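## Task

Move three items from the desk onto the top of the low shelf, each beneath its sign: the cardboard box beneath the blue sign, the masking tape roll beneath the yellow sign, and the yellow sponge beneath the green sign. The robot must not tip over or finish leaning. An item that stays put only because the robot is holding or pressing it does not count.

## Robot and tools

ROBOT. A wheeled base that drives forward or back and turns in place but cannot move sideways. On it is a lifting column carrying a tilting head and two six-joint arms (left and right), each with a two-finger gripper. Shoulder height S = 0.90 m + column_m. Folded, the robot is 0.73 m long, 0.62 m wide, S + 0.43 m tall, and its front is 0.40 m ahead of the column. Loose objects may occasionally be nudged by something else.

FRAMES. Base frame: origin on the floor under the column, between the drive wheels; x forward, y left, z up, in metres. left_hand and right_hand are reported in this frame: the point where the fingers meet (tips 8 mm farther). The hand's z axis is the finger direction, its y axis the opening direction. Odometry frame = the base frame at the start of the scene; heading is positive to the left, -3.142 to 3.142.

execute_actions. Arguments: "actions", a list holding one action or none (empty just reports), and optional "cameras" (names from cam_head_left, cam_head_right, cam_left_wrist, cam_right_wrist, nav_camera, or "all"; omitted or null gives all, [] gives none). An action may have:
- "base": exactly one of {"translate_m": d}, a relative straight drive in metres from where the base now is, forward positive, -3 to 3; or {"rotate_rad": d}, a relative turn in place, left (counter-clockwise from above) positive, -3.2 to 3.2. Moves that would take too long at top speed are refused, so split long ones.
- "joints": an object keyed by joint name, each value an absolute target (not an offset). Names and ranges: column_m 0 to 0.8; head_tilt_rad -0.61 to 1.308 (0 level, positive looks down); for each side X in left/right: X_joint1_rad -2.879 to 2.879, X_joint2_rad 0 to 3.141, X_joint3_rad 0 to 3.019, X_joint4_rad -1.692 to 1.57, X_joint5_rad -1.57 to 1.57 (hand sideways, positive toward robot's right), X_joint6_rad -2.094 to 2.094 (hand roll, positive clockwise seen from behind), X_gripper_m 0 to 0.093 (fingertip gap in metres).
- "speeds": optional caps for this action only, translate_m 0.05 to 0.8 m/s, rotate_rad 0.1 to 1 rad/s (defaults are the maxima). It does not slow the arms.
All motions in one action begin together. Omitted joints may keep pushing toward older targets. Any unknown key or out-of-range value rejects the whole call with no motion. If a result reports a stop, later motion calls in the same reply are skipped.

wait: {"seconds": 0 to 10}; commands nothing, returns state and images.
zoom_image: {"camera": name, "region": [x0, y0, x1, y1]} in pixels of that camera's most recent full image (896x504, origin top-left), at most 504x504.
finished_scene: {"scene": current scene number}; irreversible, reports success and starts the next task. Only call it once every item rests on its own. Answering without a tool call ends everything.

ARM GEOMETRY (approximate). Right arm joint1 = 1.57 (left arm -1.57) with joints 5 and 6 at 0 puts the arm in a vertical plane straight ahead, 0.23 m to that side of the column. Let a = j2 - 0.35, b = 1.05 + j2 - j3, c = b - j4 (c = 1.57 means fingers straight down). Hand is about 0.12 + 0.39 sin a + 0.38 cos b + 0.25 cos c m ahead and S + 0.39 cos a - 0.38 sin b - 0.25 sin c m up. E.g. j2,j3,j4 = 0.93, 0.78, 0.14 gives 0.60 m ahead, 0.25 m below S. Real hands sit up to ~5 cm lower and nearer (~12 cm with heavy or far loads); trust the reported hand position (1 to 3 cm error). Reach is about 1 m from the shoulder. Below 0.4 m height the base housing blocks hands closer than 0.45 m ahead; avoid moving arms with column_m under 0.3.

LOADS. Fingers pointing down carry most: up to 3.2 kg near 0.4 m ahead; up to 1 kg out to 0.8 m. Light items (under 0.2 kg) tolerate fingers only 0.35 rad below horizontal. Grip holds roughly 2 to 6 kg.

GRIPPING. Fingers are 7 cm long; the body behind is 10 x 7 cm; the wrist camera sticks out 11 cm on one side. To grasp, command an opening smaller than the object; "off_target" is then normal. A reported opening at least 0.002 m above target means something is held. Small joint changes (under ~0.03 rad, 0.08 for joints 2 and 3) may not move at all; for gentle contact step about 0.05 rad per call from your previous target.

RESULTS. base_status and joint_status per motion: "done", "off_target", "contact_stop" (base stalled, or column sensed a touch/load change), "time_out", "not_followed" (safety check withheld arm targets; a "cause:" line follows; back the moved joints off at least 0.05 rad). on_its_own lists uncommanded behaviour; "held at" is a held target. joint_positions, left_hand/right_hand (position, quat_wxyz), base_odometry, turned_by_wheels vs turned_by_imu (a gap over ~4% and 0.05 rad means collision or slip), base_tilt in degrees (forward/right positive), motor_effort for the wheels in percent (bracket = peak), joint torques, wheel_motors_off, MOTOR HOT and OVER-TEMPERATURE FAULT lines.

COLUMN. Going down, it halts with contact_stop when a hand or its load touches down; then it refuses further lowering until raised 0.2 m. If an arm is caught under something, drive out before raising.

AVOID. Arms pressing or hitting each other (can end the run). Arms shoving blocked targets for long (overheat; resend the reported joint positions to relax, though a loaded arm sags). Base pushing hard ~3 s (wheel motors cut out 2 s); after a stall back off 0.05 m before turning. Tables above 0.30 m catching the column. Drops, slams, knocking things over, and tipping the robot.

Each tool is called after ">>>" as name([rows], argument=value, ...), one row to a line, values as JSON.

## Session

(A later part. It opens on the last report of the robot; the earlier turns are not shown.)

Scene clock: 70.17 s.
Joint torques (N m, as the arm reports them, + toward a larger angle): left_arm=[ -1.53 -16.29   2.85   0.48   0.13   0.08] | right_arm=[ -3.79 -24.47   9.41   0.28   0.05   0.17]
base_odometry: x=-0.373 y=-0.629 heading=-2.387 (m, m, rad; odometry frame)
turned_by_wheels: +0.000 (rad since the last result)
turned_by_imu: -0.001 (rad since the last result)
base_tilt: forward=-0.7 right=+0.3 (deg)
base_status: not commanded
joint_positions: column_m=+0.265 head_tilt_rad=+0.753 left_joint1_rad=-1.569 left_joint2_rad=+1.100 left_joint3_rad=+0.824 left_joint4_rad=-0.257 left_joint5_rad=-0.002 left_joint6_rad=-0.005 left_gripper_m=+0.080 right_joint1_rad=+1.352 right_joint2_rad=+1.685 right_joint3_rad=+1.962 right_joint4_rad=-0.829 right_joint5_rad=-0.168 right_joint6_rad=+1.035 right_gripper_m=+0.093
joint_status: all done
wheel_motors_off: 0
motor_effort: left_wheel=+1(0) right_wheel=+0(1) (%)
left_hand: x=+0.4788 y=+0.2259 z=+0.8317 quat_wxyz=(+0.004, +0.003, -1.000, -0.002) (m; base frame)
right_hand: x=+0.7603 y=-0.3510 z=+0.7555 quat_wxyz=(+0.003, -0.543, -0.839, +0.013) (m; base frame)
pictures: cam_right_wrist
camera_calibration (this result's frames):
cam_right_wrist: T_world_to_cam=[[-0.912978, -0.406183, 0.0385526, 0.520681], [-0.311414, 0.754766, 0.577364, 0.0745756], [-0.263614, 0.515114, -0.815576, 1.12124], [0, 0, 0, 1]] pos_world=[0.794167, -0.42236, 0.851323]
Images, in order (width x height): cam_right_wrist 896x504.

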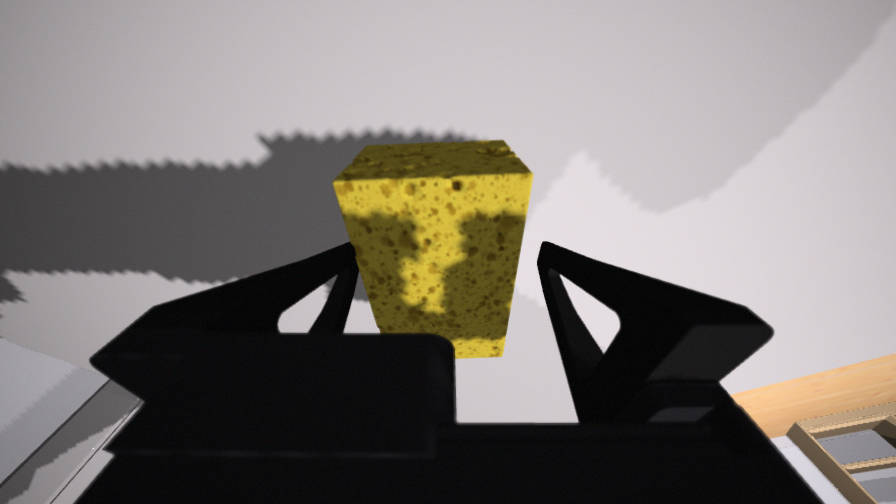

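>>> execute_actions([
  {"joints": {"right_gripper_m": 0.04}},
], cameras=["cam_right_wrist"])

>>> execute_actions([
  {"joints": {"column_m": 0.315, "head_tilt_rad": 0.45}},
], cameras=["cam_right_wrist"])

Scene clock: 70.90 s.
Joint torques (N m, as the arm reports them, + toward a larger angle): left_arm=[ -1.66 -15.45   2.74   0.52   0.16   0.07] | right_arm=[ -3.54 -24.23   9.32   0.35   0.09   0.17]
base_odometry: x=-0.373 y=-0.629 heading=-2.387 (m, m, rad; odometry frame)
turned_by_wheels: +0.000 (rad since the last result)
turned_by_imu: +0.000 (rad since the last result)
base_tilt: forward=-0.7 right=+0.4 (deg)
base_status: not commanded
joint_positions: column_m=+0.265 head_tilt_rad=+0.753 left_joint1_rad=-1.569 left_joint2_rad=+1.100 left_joint3_rad=+0.824 left_joint4_rad=-0.257 left_joint5_rad=-0.002 left_joint6_rad=-0.005 left_gripper_m=+0.080 right_joint1_rad=+1.352 right_joint2_rad=+1.685 right_joint3_rad=+1.962 right_joint4_rad=-0.829 right_joint5_rad=-0.169 right_joint6_rad=+1.035 right_gripper_m=+0.059
joint_status: right_gripper_m off_target (ended at +0.059, target +0.040)
wheel_motors_off: 0
motor_effort: left_wheel=+0(1) right_wheel=+1(0) (%)
left_hand: x=+0.4788 y=+0.2259 z=+0.8317 quat_wxyz=(+0.004, +0.003, -1.000, -0.002) (m; base frame)
right_hand: x=+0.7603 y=-0.3509 z=+0.7555 quat_wxyz=(+0.003, -0.543, -0.839, +0.013) (m; base frame)
pictures: cam_right_wrist
camera_calibration (this result's frames):
cam_right_wrist: T_world_to_cam=[[-0.912982, -0.406192, 0.0383591, 0.520861], [-0.311434, 0.75455, 0.577636, 0.0742629], [-0.263575, 0.515425, -0.815393, 1.12114], [0, 0, 0, 1]] pos_world=[0.79417, -0.422332, 0.851296]
Images, in order (width x height): cam_right_wrist 896x504.

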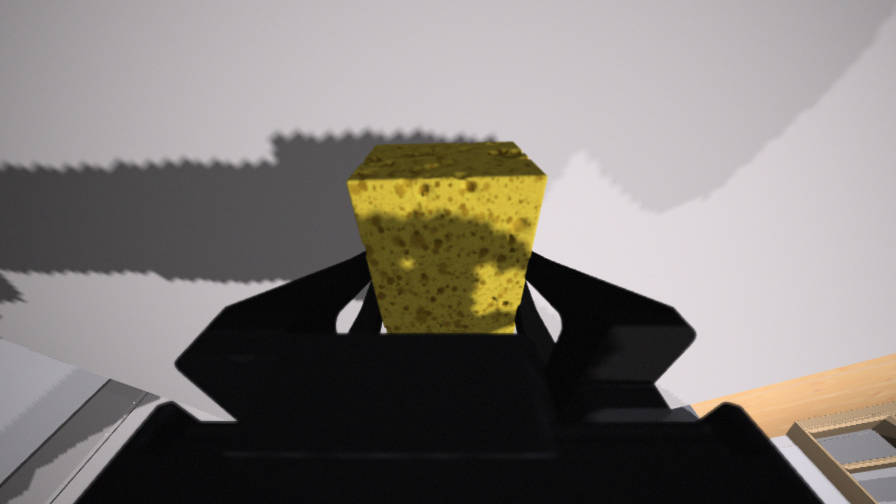

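Scene clock: 72.13 s.
Joint torques (N m, as the arm reports them, + toward a larger angle): left_arm=[ -1.08 -15.41   2.82   0.64   0.14   0.05] | right_arm=[ -3.95 -24.03   9.54   0.29   0.06   0.19]
base_odometry: x=-0.373 y=-0.629 heading=-2.387 (m, m, rad; odometry frame)
turned_by_wheels: +0.000 (rad since the last result)
turned_by_imu: +0.000 (rad since the last result)
base_tilt: forward=-0.6 right=+0.3 (deg)
base_status: not commanded
joint_positions: column_m=+0.315 head_tilt_rad=+0.468 left_joint1_rad=-1.569 left_joint2_rad=+1.100 left_joint3_rad=+0.824 left_joint4_rad=-0.257 left_joint5_rad=-0.002 left_joint6_rad=-0.005 left_gripper_m=+0.080 right_joint1_rad=+1.352 right_joint2_rad=+1.685 right_joint3_rad=+1.962 right_joint4_rad=-0.829 right_joint5_rad=-0.169 right_joint6_rad=+1.035 right_gripper_m=+0.059
joint_status: all done
wheel_motors_off: 0
motor_effort: left_wheel=+1(1) right_wheel=-1(1) (%)
left_hand: x=+0.4788 y=+0.2259 z=+0.8816 quat_wxyz=(+0.004, +0.003, -1.000, -0.002) (m; base frame)
right_hand: x=+0.7606 y=-0.3508 z=+0.8059 quat_wxyz=(+0.003, -0.543, -0.839, +0.013) (m; base frame)
pictures: cam_right_wrist
camera_calibration (this result's frames):
cam_right_wrist: T_world_to_cam=[[-0.912952, -0.406319, 0.0377128, 0.5197], [-0.311973, 0.754553, 0.577341, 0.0458567], [-0.263041, 0.51532, -0.815631, 1.16204], [0, 0, 0, 1]] pos_world=[0.794433, -0.422261, 0.901725]
Images, in order (width x height): cam_right_wrist 896x504.

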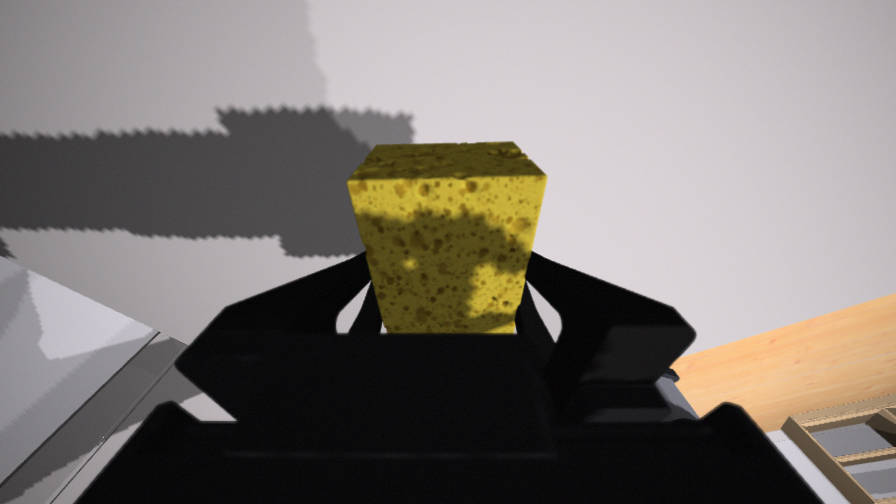

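>>> execute_actions([
  {"base": {"rotate_rad": 2.64}, "joints": {"right_joint1_rad": 1.57, "right_joint2_rad": 1.092, "right_joint3_rad": 0.828, "right_joint4_rad": -0.257, "right_joint5_rad": 0.0, "right_joint6_rad": 1.45}},
], cameras=["cam_head_left", "cam_head_right", "cam_right_wrist", "nav_camera"])

Scene clock: 76.97 s.
Joint torques (N m, as the arm reports them, + toward a larger angle): left_arm=[ -1.37 -15.09   2.76   0.66   0.16   0.07] | right_arm=[ -0.12 -14.79   3.58   0.75   0.18   0.18]
base_odometry: x=-0.373 y=-0.629 heading=+0.252 (m, m, rad; odometry frame)
turned_by_wheels: +2.639 (rad since the last result)
turned_by_imu: +2.594 (rad since the last result)
base_tilt: forward=-0.7 right=+0.3 (deg)
base_status: done
joint_positions: column_m=+0.315 head_tilt_rad=+0.468 left_joint1_rad=-1.569 left_joint2_rad=+1.100 left_joint3_rad=+0.824 left_joint4_rad=-0.257 left_joint5_rad=-0.002 left_joint6_rad=-0.005 left_gripper_m=+0.080 right_joint1_rad=+1.573 right_joint2_rad=+1.103 right_joint3_rad=+0.819 right_joint4_rad=-0.260 right_joint5_rad=+0.000 right_joint6_rad=+1.435 right_gripper_m=+0.059
joint_status: all done
wheel_motors_off: 0
motor_effort: left_wheel=-5(59) right_wheel=+6(62) (%)
left_hand: x=+0.4788 y=+0.2258 z=+0.8816 quat_wxyz=(+0.004, +0.003, -1.000, -0.002) (m; base frame)
right_hand: x=+0.4740 y=-0.2245 z=+0.8801 quat_wxyz=(+0.008, -0.657, -0.754, +0.006) (m; base frame)
pictures: cam_head_left, cam_head_right, cam_right_wrist, nav_camera
camera_calibration (this result's frames):
cam_head_left: T_world_to_cam=[[-0.040679, -0.998885, 0.0239729, 0.0350475], [-0.375259, -0.00696293, -0.926894, 1.20778], [0.926027, -0.0467012, -0.374557, 0.367716], [0, 0, 0, 1]] pos_world=[0.114142, 0.0605908, 1.25638]
cam_head_right: T_world_to_cam=[[-0.0555095, -0.998184, 0.0234122, -0.0775501], [-0.372435, -0.00105612, -0.928058, 1.21199], [0.926397, -0.0602355, -0.3717, 0.366688], [0, 0, 0, 1]] pos_world=[0.107383, -0.0540415, 1.26291]
cam_right_wrist: T_world_to_cam=[[-0.990507, -0.133588, 0.0324074, 0.409259], [-0.0891116, 0.803516, 0.588576, -0.286275], [-0.104666, 0.580101, -0.807792, 1.01463], [0, 0, 0, 1]] pos_world=[0.486062, -0.303891, 0.974843]
Images, in order (width x height): cam_head_left 896x504, cam_head_right 896x504, cam_right_wrist 896x504, nav_camera 896x504.

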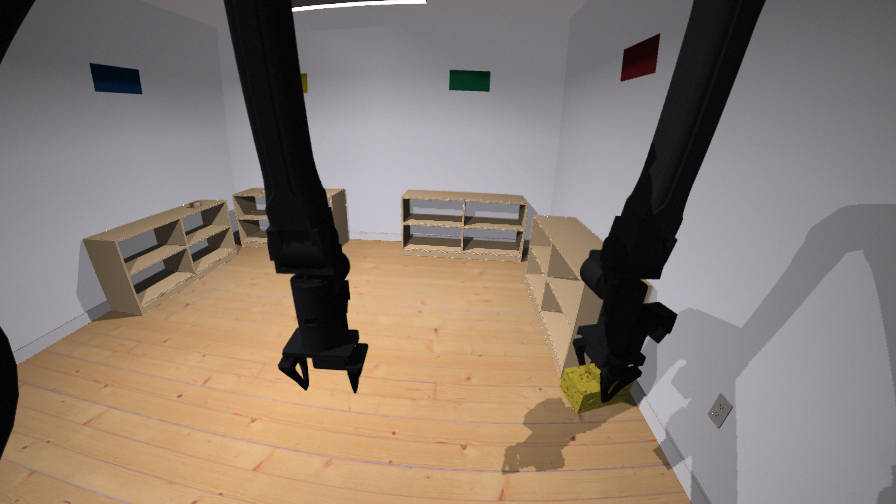

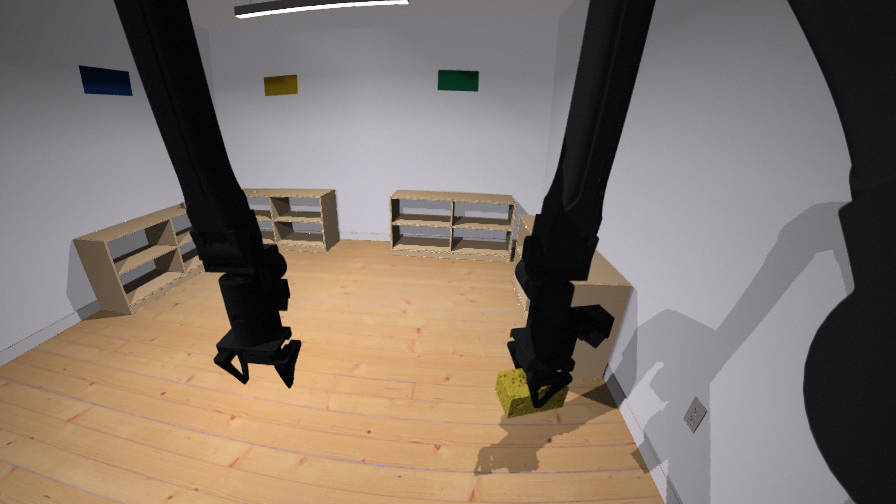

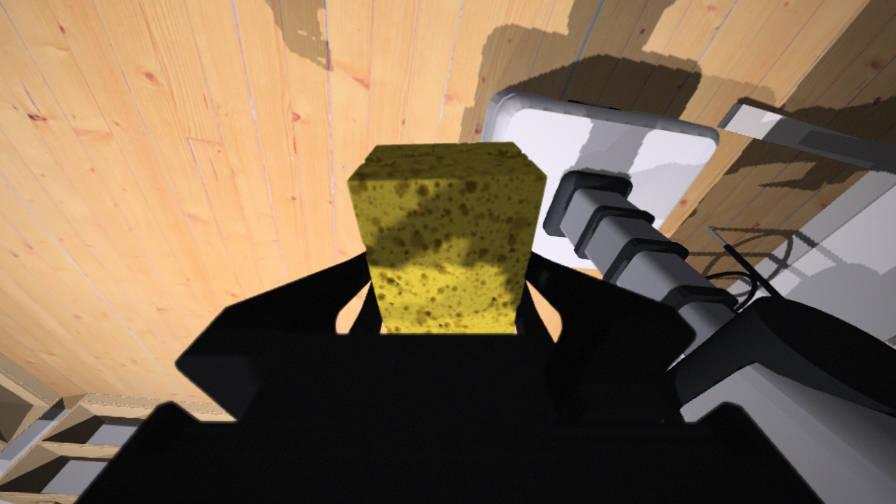

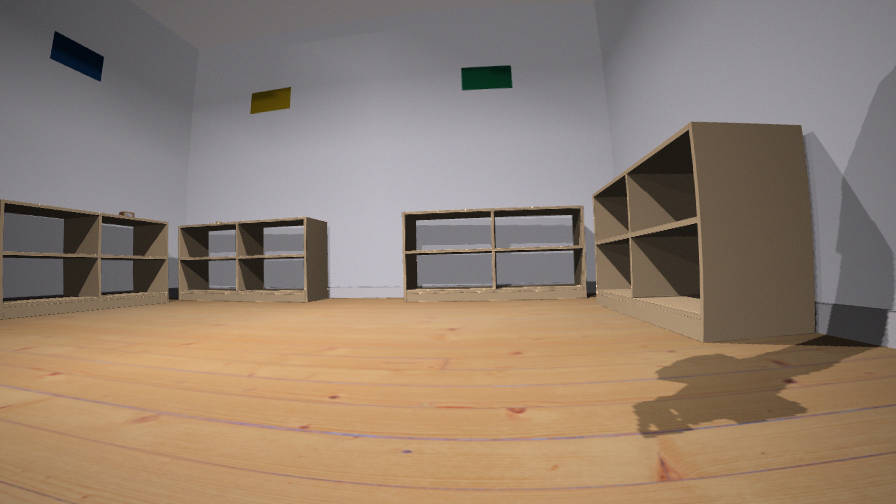

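>>> zoom_image(camera="cam_head_right", region=[380, 180, 540, 280])

>>> zoom_image(camera="cam_head_left", region=[390, 180, 600, 390])

Region (380, 180, 540, 280) of cam_head_right's 896x504 image, scaled by 3.150, with more detail than that image has; it fills the top 315 rows of this view, and the rest is white.

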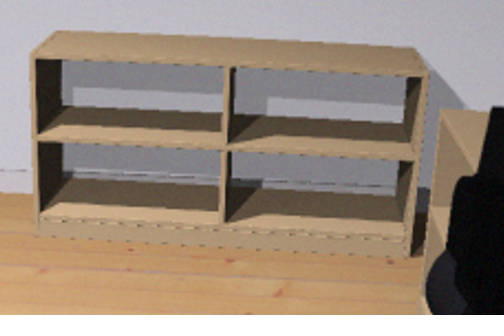

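Region (390, 180, 600, 390) of cam_head_left's 896x504 image, scaled by 2.400, with more detail than that image has.

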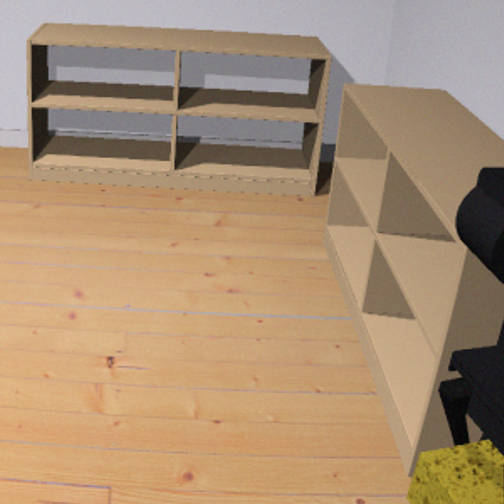

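>>> execute_actions([
  {"base": {"translate_m": 2.49}, "joints": {"column_m": 0.25, "head_tilt_rad": 0.8, "right_joint2_rad": 1.605, "right_joint3_rad": 1.70, "right_joint4_rad": -0.59, "right_joint6_rad": 1.70}},
], cameras=["cam_head_left", "cam_head_right", "cam_right_wrist"])

Scene clock: 82.93 s.
Joint torques (N m, as the arm reports them, + toward a larger angle): left_arm=[ -1.56 -15.49   2.94   0.42   0.09   0.08] | right_arm=[ -0.57 -21.58   6.85   0.19   0.12   0.16]
base_odometry: x=+2.038 y=-0.007 heading=+0.253 (m, m, rad; odometry frame)
turned_by_wheels: +0.001 (rad since the last result)
turned_by_imu: +0.002 (rad since the last result)
base_tilt: forward=-0.7 right=+0.2 (deg)
base_status: done
joint_positions: column_m=+0.250 head_tilt_rad=+0.803 left_joint1_rad=-1.569 left_joint2_rad=+1.099 left_joint3_rad=+0.824 left_joint4_rad=-0.257 left_joint5_rad=-0.002 left_joint6_rad=-0.005 left_gripper_m=+0.080 right_joint1_rad=+1.573 right_joint2_rad=+1.606 right_joint3_rad=+1.684 right_joint4_rad=-0.582 right_joint5_rad=+0.000 right_joint6_rad=+1.686 right_gripper_m=+0.059
joint_status: all done
wheel_motors_off: 0
motor_effort: left_wheel=+1(52) right_wheel=-1(66) (%)
left_hand: x=+0.4790 y=+0.2258 z=+0.8168 quat_wxyz=(+0.004, +0.003, -1.000, -0.002) (m; base frame)
right_hand: x=+0.7111 y=-0.2241 z=+0.7092 quat_wxyz=(-0.006, -0.746, -0.666, -0.008) (m; base frame)
pictures: cam_head_left, cam_head_right, cam_right_wrist
camera_calibration (this result's frames):
cam_head_left: T_world_to_cam=[[-0.0305612, -0.998885, 0.035993, 0.0212401], [-0.65861, -0.00696293, -0.752452, 0.94618], [0.751864, -0.0467012, -0.657663, 0.702044], [0, 0, 0, 1]] pos_world=[0.0959716, 0.0605908, 1.1729]
cam_head_right: T_world_to_cam=[[-0.0447545, -0.998184, 0.0403295, -0.0974787], [-0.656324, -0.00105612, -0.754478, 0.951402], [0.75315, -0.0602355, -0.655085, 0.701502], [0, 0, 0, 1]] pos_world=[0.0917296, -0.0540415, 1.18129]
cam_right_wrist: T_world_to_cam=[[-0.993184, 0.116419, -0.00571285, 0.734646], [0.0907777, 0.803318, 0.588591, -0.292889], [0.0731123, 0.58406, -0.808411, 0.776113], [0, 0, 0, 1]] pos_world=[0.699483, -0.30354, 0.804007]
Images, in order (width x height): cam_head_left 896x504, cam_head_right 896x504, cam_right_wrist 896x504.

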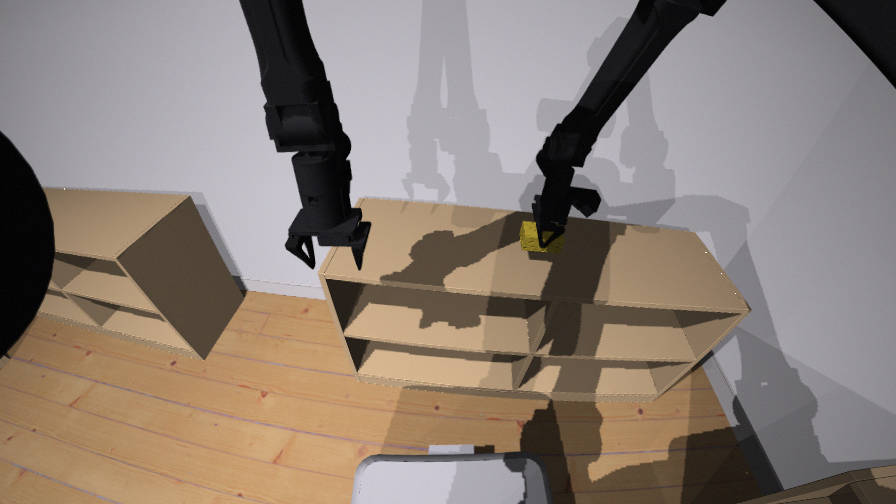

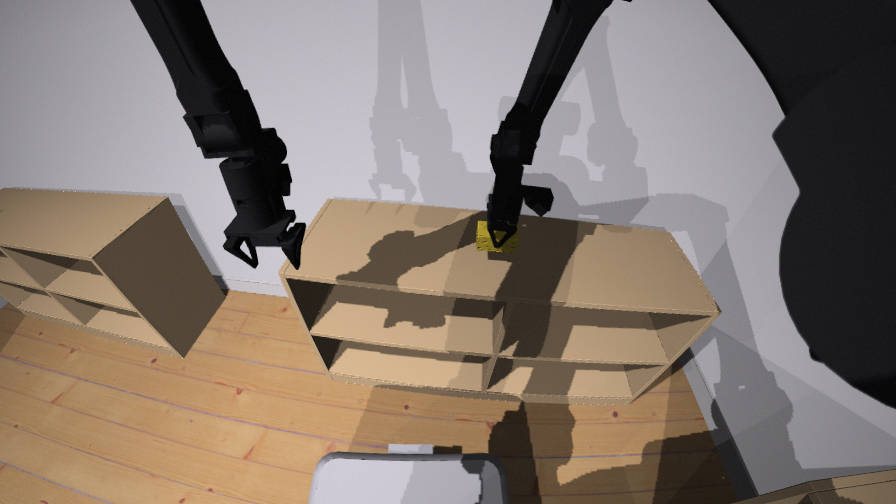

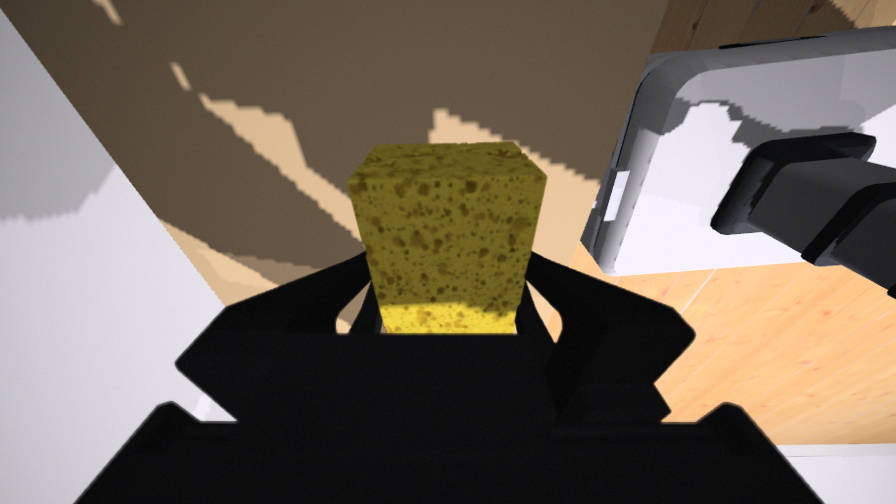

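>>> execute_actions(actions=[])

Scene clock: 83.70 s.
Joint torques (N m, as the arm reports them, + toward a larger angle): left_arm=[ -1.86 -16.1    2.69   0.73   0.13   0.06] | right_arm=[ -0.32 -22.1    7.32   0.26   0.15   0.19]
base_odometry: x=+2.038 y=-0.007 heading=+0.253 (m, m, rad; odometry frame)
turned_by_wheels: +0.000 (rad since the last result)
turned_by_imu: +0.000 (rad since the last result)
base_tilt: forward=-0.6 right=+0.2 (deg)
base_status: done
joint_positions: column_m=+0.250 head_tilt_rad=+0.803 left_joint1_rad=-1.569 left_joint2_rad=+1.099 left_joint3_rad=+0.824 left_joint4_rad=-0.257 left_joint5_rad=-0.002 left_joint6_rad=-0.005 left_gripper_m=+0.080 right_joint1_rad=+1.573 right_joint2_rad=+1.606 right_joint3_rad=+1.684 right_joint4_rad=-0.582 right_joint5_rad=+0.000 right_joint6_rad=+1.686 right_gripper_m=+0.059
joint_status: all done
wheel_motors_off: 0
motor_effort: left_wheel=+1(52) right_wheel=-1(66) (%)
left_hand: x=+0.4790 y=+0.2258 z=+0.8168 quat_wxyz=(+0.004, +0.003, -1.000, -0.002) (m; base frame)
right_hand: x=+0.7111 y=-0.2241 z=+0.7092 quat_wxyz=(-0.006, -0.746, -0.666, -0.008) (m; base frame)
pictures: cam_head_left, cam_head_right, cam_left_wrist, cam_right_wrist, nav_camera
camera_calibration (this result's frames):
cam_head_left: T_world_to_cam=[[-0.0305611, -0.998885, 0.035993, 0.02124], [-0.65861, -0.00696293, -0.752452, 0.94618], [0.751863, -0.0467012, -0.657663, 0.702044], [0, 0, 0, 1]] pos_world=[0.0959716, 0.0605908, 1.1729]
cam_head_right: T_world_to_cam=[[-0.0447545, -0.998184, 0.0403295, -0.0974787], [-0.656324, -0.00105612, -0.754478, 0.951402], [0.75315, -0.0602355, -0.655085, 0.701502], [0, 0, 0, 1]] pos_world=[0.0917295, -0.0540415, 1.18129]
cam_left_wrist: T_world_to_cam=[[0.000835083, -0.999998, 0.00204464, 0.225757], [-0.800291, 0.000557681, 0.599611, -0.103369], [-0.599611, -0.00213703, -0.800289, 1.06233], [0, 0, 0, 1]] pos_world=[0.554071, 0.228085, 0.911692]
cam_right_wrist: T_world_to_cam=[[-0.993184, 0.116419, -0.00571285, 0.734646], [0.0907777, 0.803318, 0.588591, -0.292889], [0.0731123, 0.58406, -0.808411, 0.776113], [0, 0, 0, 1]] pos_world=[0.699483, -0.30354, 0.804007]
Images, in order (width x height): cam_head_left 896x504, cam_head_right 896x504, cam_left_wrist 896x504, cam_right_wrist 896x504, nav_camera 896x504.

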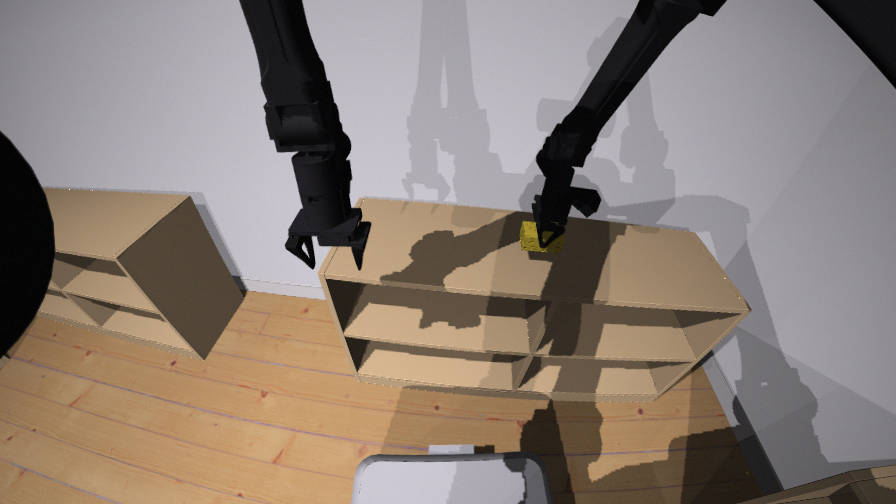

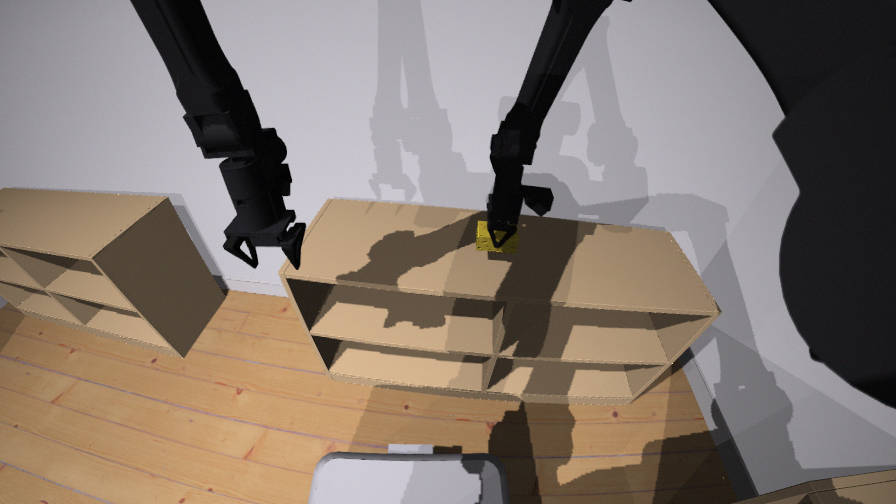

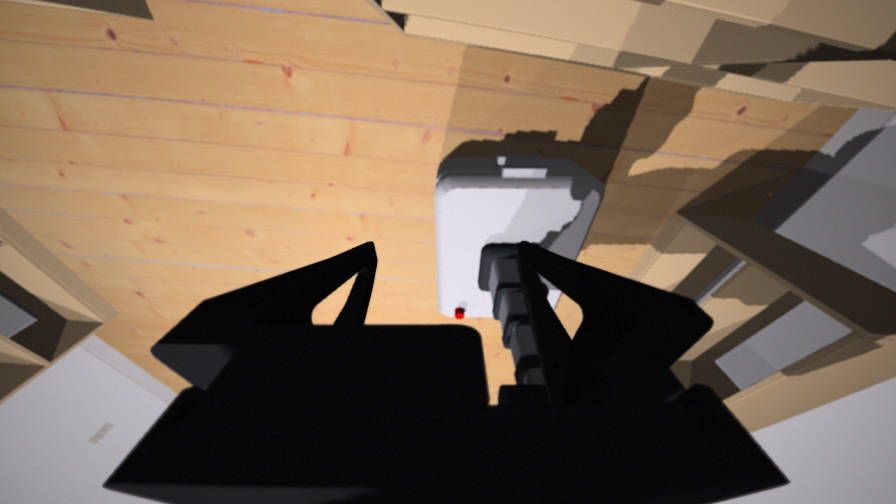

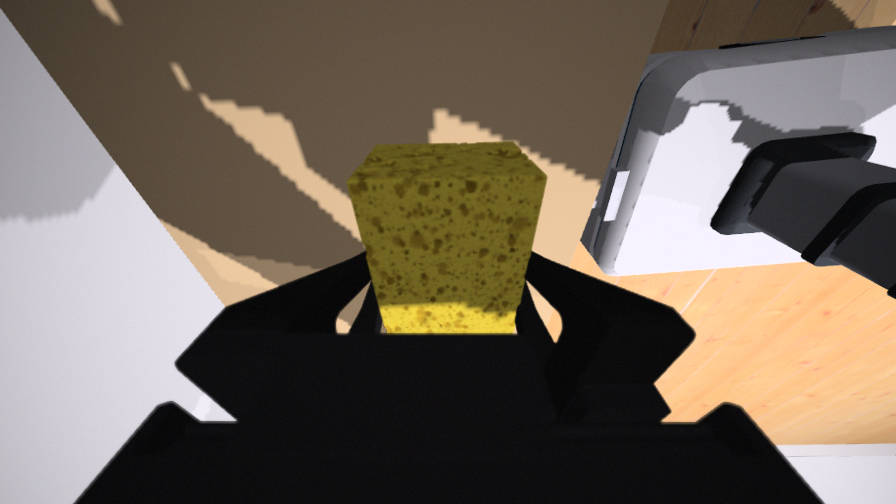

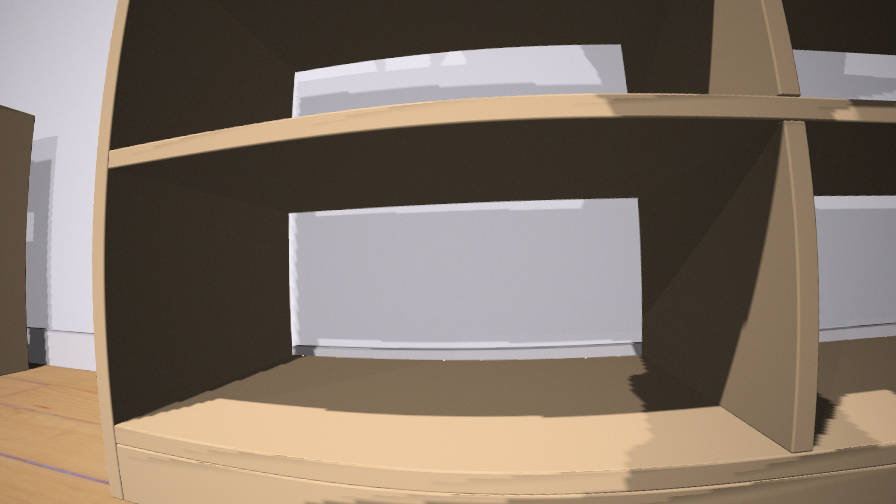

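>>> execute_actions([
  {"joints": {"column_m": 0.192}},
], cameras=["cam_head_right", "cam_right_wrist"])

Scene clock: 85.10 s.
Joint torques (N m, as the arm reports them, + toward a larger angle): left_arm=[ -2.07 -15.92   2.77   0.62   0.14   0.04] | right_arm=[ -0.06 -21.51   6.94   0.32   0.17   0.15]
base_odometry: x=+2.038 y=-0.007 heading=+0.253 (m, m, rad; odometry frame)
turned_by_wheels: +0.000 (rad since the last result)
turned_by_imu: +0.000 (rad since the last result)
base_tilt: forward=-0.7 right=+0.3 (deg)
base_status: not commanded
joint_positions: column_m=+0.192 head_tilt_rad=+0.803 left_joint1_rad=-1.569 left_joint2_rad=+1.099 left_joint3_rad=+0.824 left_joint4_rad=-0.257 left_joint5_rad=-0.002 left_joint6_rad=-0.005 left_gripper_m=+0.080 right_joint1_rad=+1.573 right_joint2_rad=+1.606 right_joint3_rad=+1.684 right_joint4_rad=-0.582 right_joint5_rad=+0.000 right_joint6_rad=+1.686 right_gripper_m=+0.059
joint_status: all done
wheel_motors_off: 0
motor_effort: left_wheel=+1(1) right_wheel=-2(1) (%)
left_hand: x=+0.4790 y=+0.2258 z=+0.7588 quat_wxyz=(+0.004, +0.003, -1.000, -0.002) (m; base frame)
right_hand: x=+0.7111 y=-0.2241 z=+0.6512 quat_wxyz=(-0.006, -0.746, -0.666, -0.008) (m; base frame)
pictures: cam_head_right, cam_right_wrist
camera_calibration (this result's frames):
cam_head_right: T_world_to_cam=[[-0.0447545, -0.998184, 0.0403295, -0.0951392], [-0.656324, -0.00105612, -0.754478, 0.907635], [0.75315, -0.0602355, -0.655085, 0.663501], [0, 0, 0, 1]] pos_world=[0.0917295, -0.0540415, 1.12328]
cam_right_wrist: T_world_to_cam=[[-0.993184, 0.116419, -0.00571285, 0.734315], [0.0907777, 0.803318, 0.588591, -0.258745], [0.0731123, 0.58406, -0.808411, 0.729217], [0, 0, 0, 1]] pos_world=[0.699483, -0.30354, 0.745998]
Images, in order (width x height): cam_head_right 896x504, cam_right_wrist 896x504.

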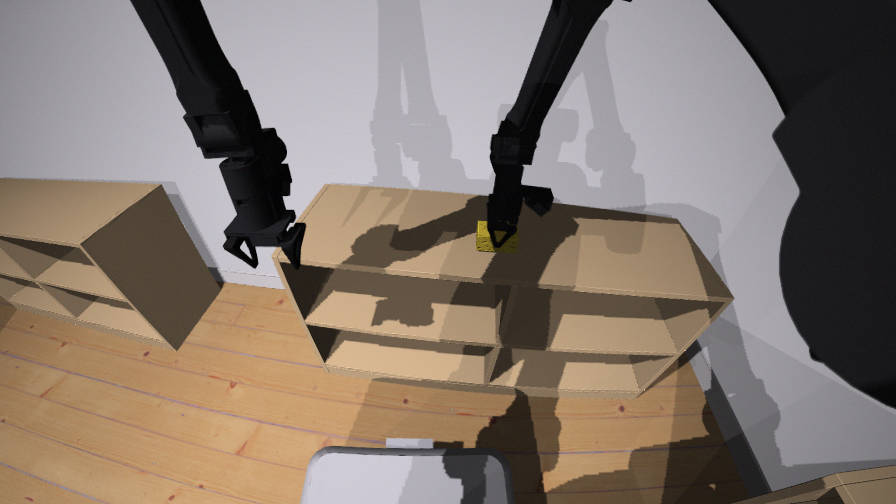

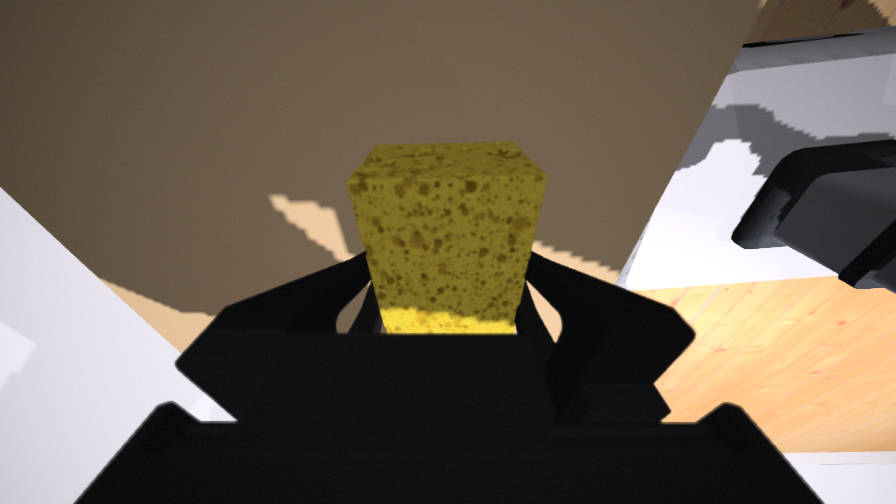

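>>> zoom_image(camera="cam_right_wrist", region=[300, 100, 600, 300])

>>> zoom_image(camera="cam_head_right", region=[440, 180, 560, 290])

Region (300, 100, 600, 300) of cam_right_wrist's 896x504 image, scaled by 1.680, with more detail than that image has.

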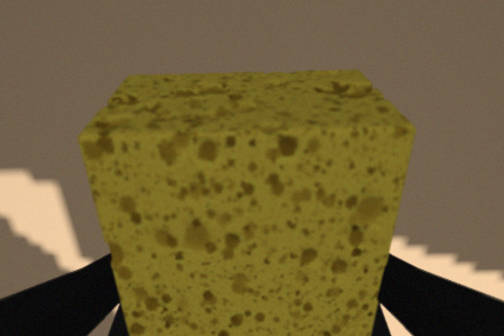

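Region (440, 180, 560, 290) of cam_head_right's 896x504 image, scaled by 4.200, with more detail than that image has; it fills the top 462 rows of this view, and the rest is white.

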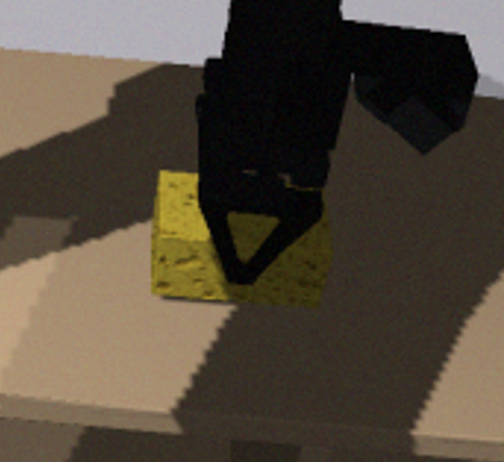

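>>> execute_actions([
  {"joints": {"column_m": 0.183}},
], cameras=["cam_head_right", "cam_right_wrist"])

Scene clock: 86.53 s.
Joint torques (N m, as the arm reports them, + toward a larger angle): left_arm=[ -0.75 -15.67   2.89   0.61   0.17   0.1 ] | right_arm=[ -0.05 -21.9    7.18   0.32   0.15   0.17]
base_odometry: x=+2.038 y=-0.007 heading=+0.253 (m, m, rad; odometry frame)
turned_by_wheels: +0.000 (rad since the last result)
turned_by_imu: +0.000 (rad since the last result)
base_tilt: forward=-0.7 right=+0.2 (deg)
base_status: not commanded
joint_positions: column_m=+0.183 head_tilt_rad=+0.803 left_joint1_rad=-1.569 left_joint2_rad=+1.099 left_joint3_rad=+0.824 left_joint4_rad=-0.257 left_joint5_rad=-0.002 left_joint6_rad=-0.005 left_gripper_m=+0.080 right_joint1_rad=+1.573 right_joint2_rad=+1.605 right_joint3_rad=+1.684 right_joint4_rad=-0.583 right_joint5_rad=+0.000 right_joint6_rad=+1.686 right_gripper_m=+0.059
joint_status: all done
wheel_motors_off: 0
motor_effort: left_wheel=+1(1) right_wheel=-2(2) (%)
left_hand: x=+0.4790 y=+0.2258 z=+0.7498 quat_wxyz=(+0.004, +0.003, -1.000, -0.002) (m; base frame)
right_hand: x=+0.7112 y=-0.2241 z=+0.6427 quat_wxyz=(-0.006, -0.746, -0.666, -0.008) (m; base frame)
pictures: cam_head_right, cam_right_wrist
camera_calibration (this result's frames):
cam_head_right: T_world_to_cam=[[-0.0447545, -0.998184, 0.0403295, -0.0947767], [-0.656324, -0.00105612, -0.754478, 0.900853], [0.75315, -0.0602355, -0.655085, 0.657612], [0, 0, 0, 1]] pos_world=[0.0917295, -0.0540415, 1.11429]
cam_right_wrist: T_world_to_cam=[[-0.993184, 0.116419, -0.00571285, 0.734415], [0.0907777, 0.803318, 0.588591, -0.253729], [0.0731123, 0.58406, -0.808411, 0.722299], [0, 0, 0, 1]] pos_world=[0.699633, -0.303541, 0.737452]
Images, in order (width x height): cam_head_right 896x504, cam_right_wrist 896x504.

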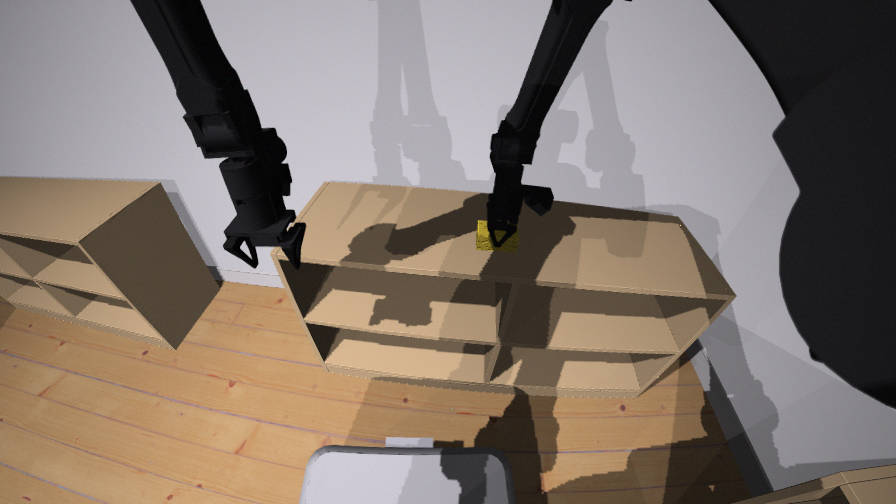

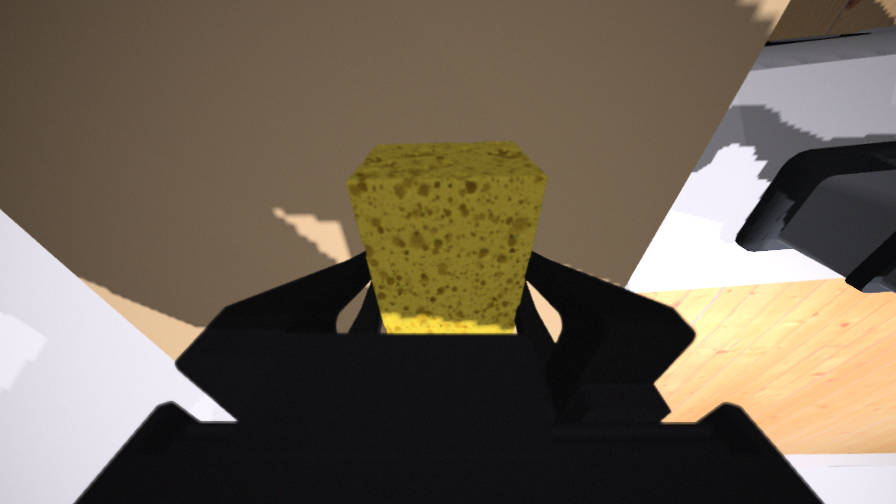

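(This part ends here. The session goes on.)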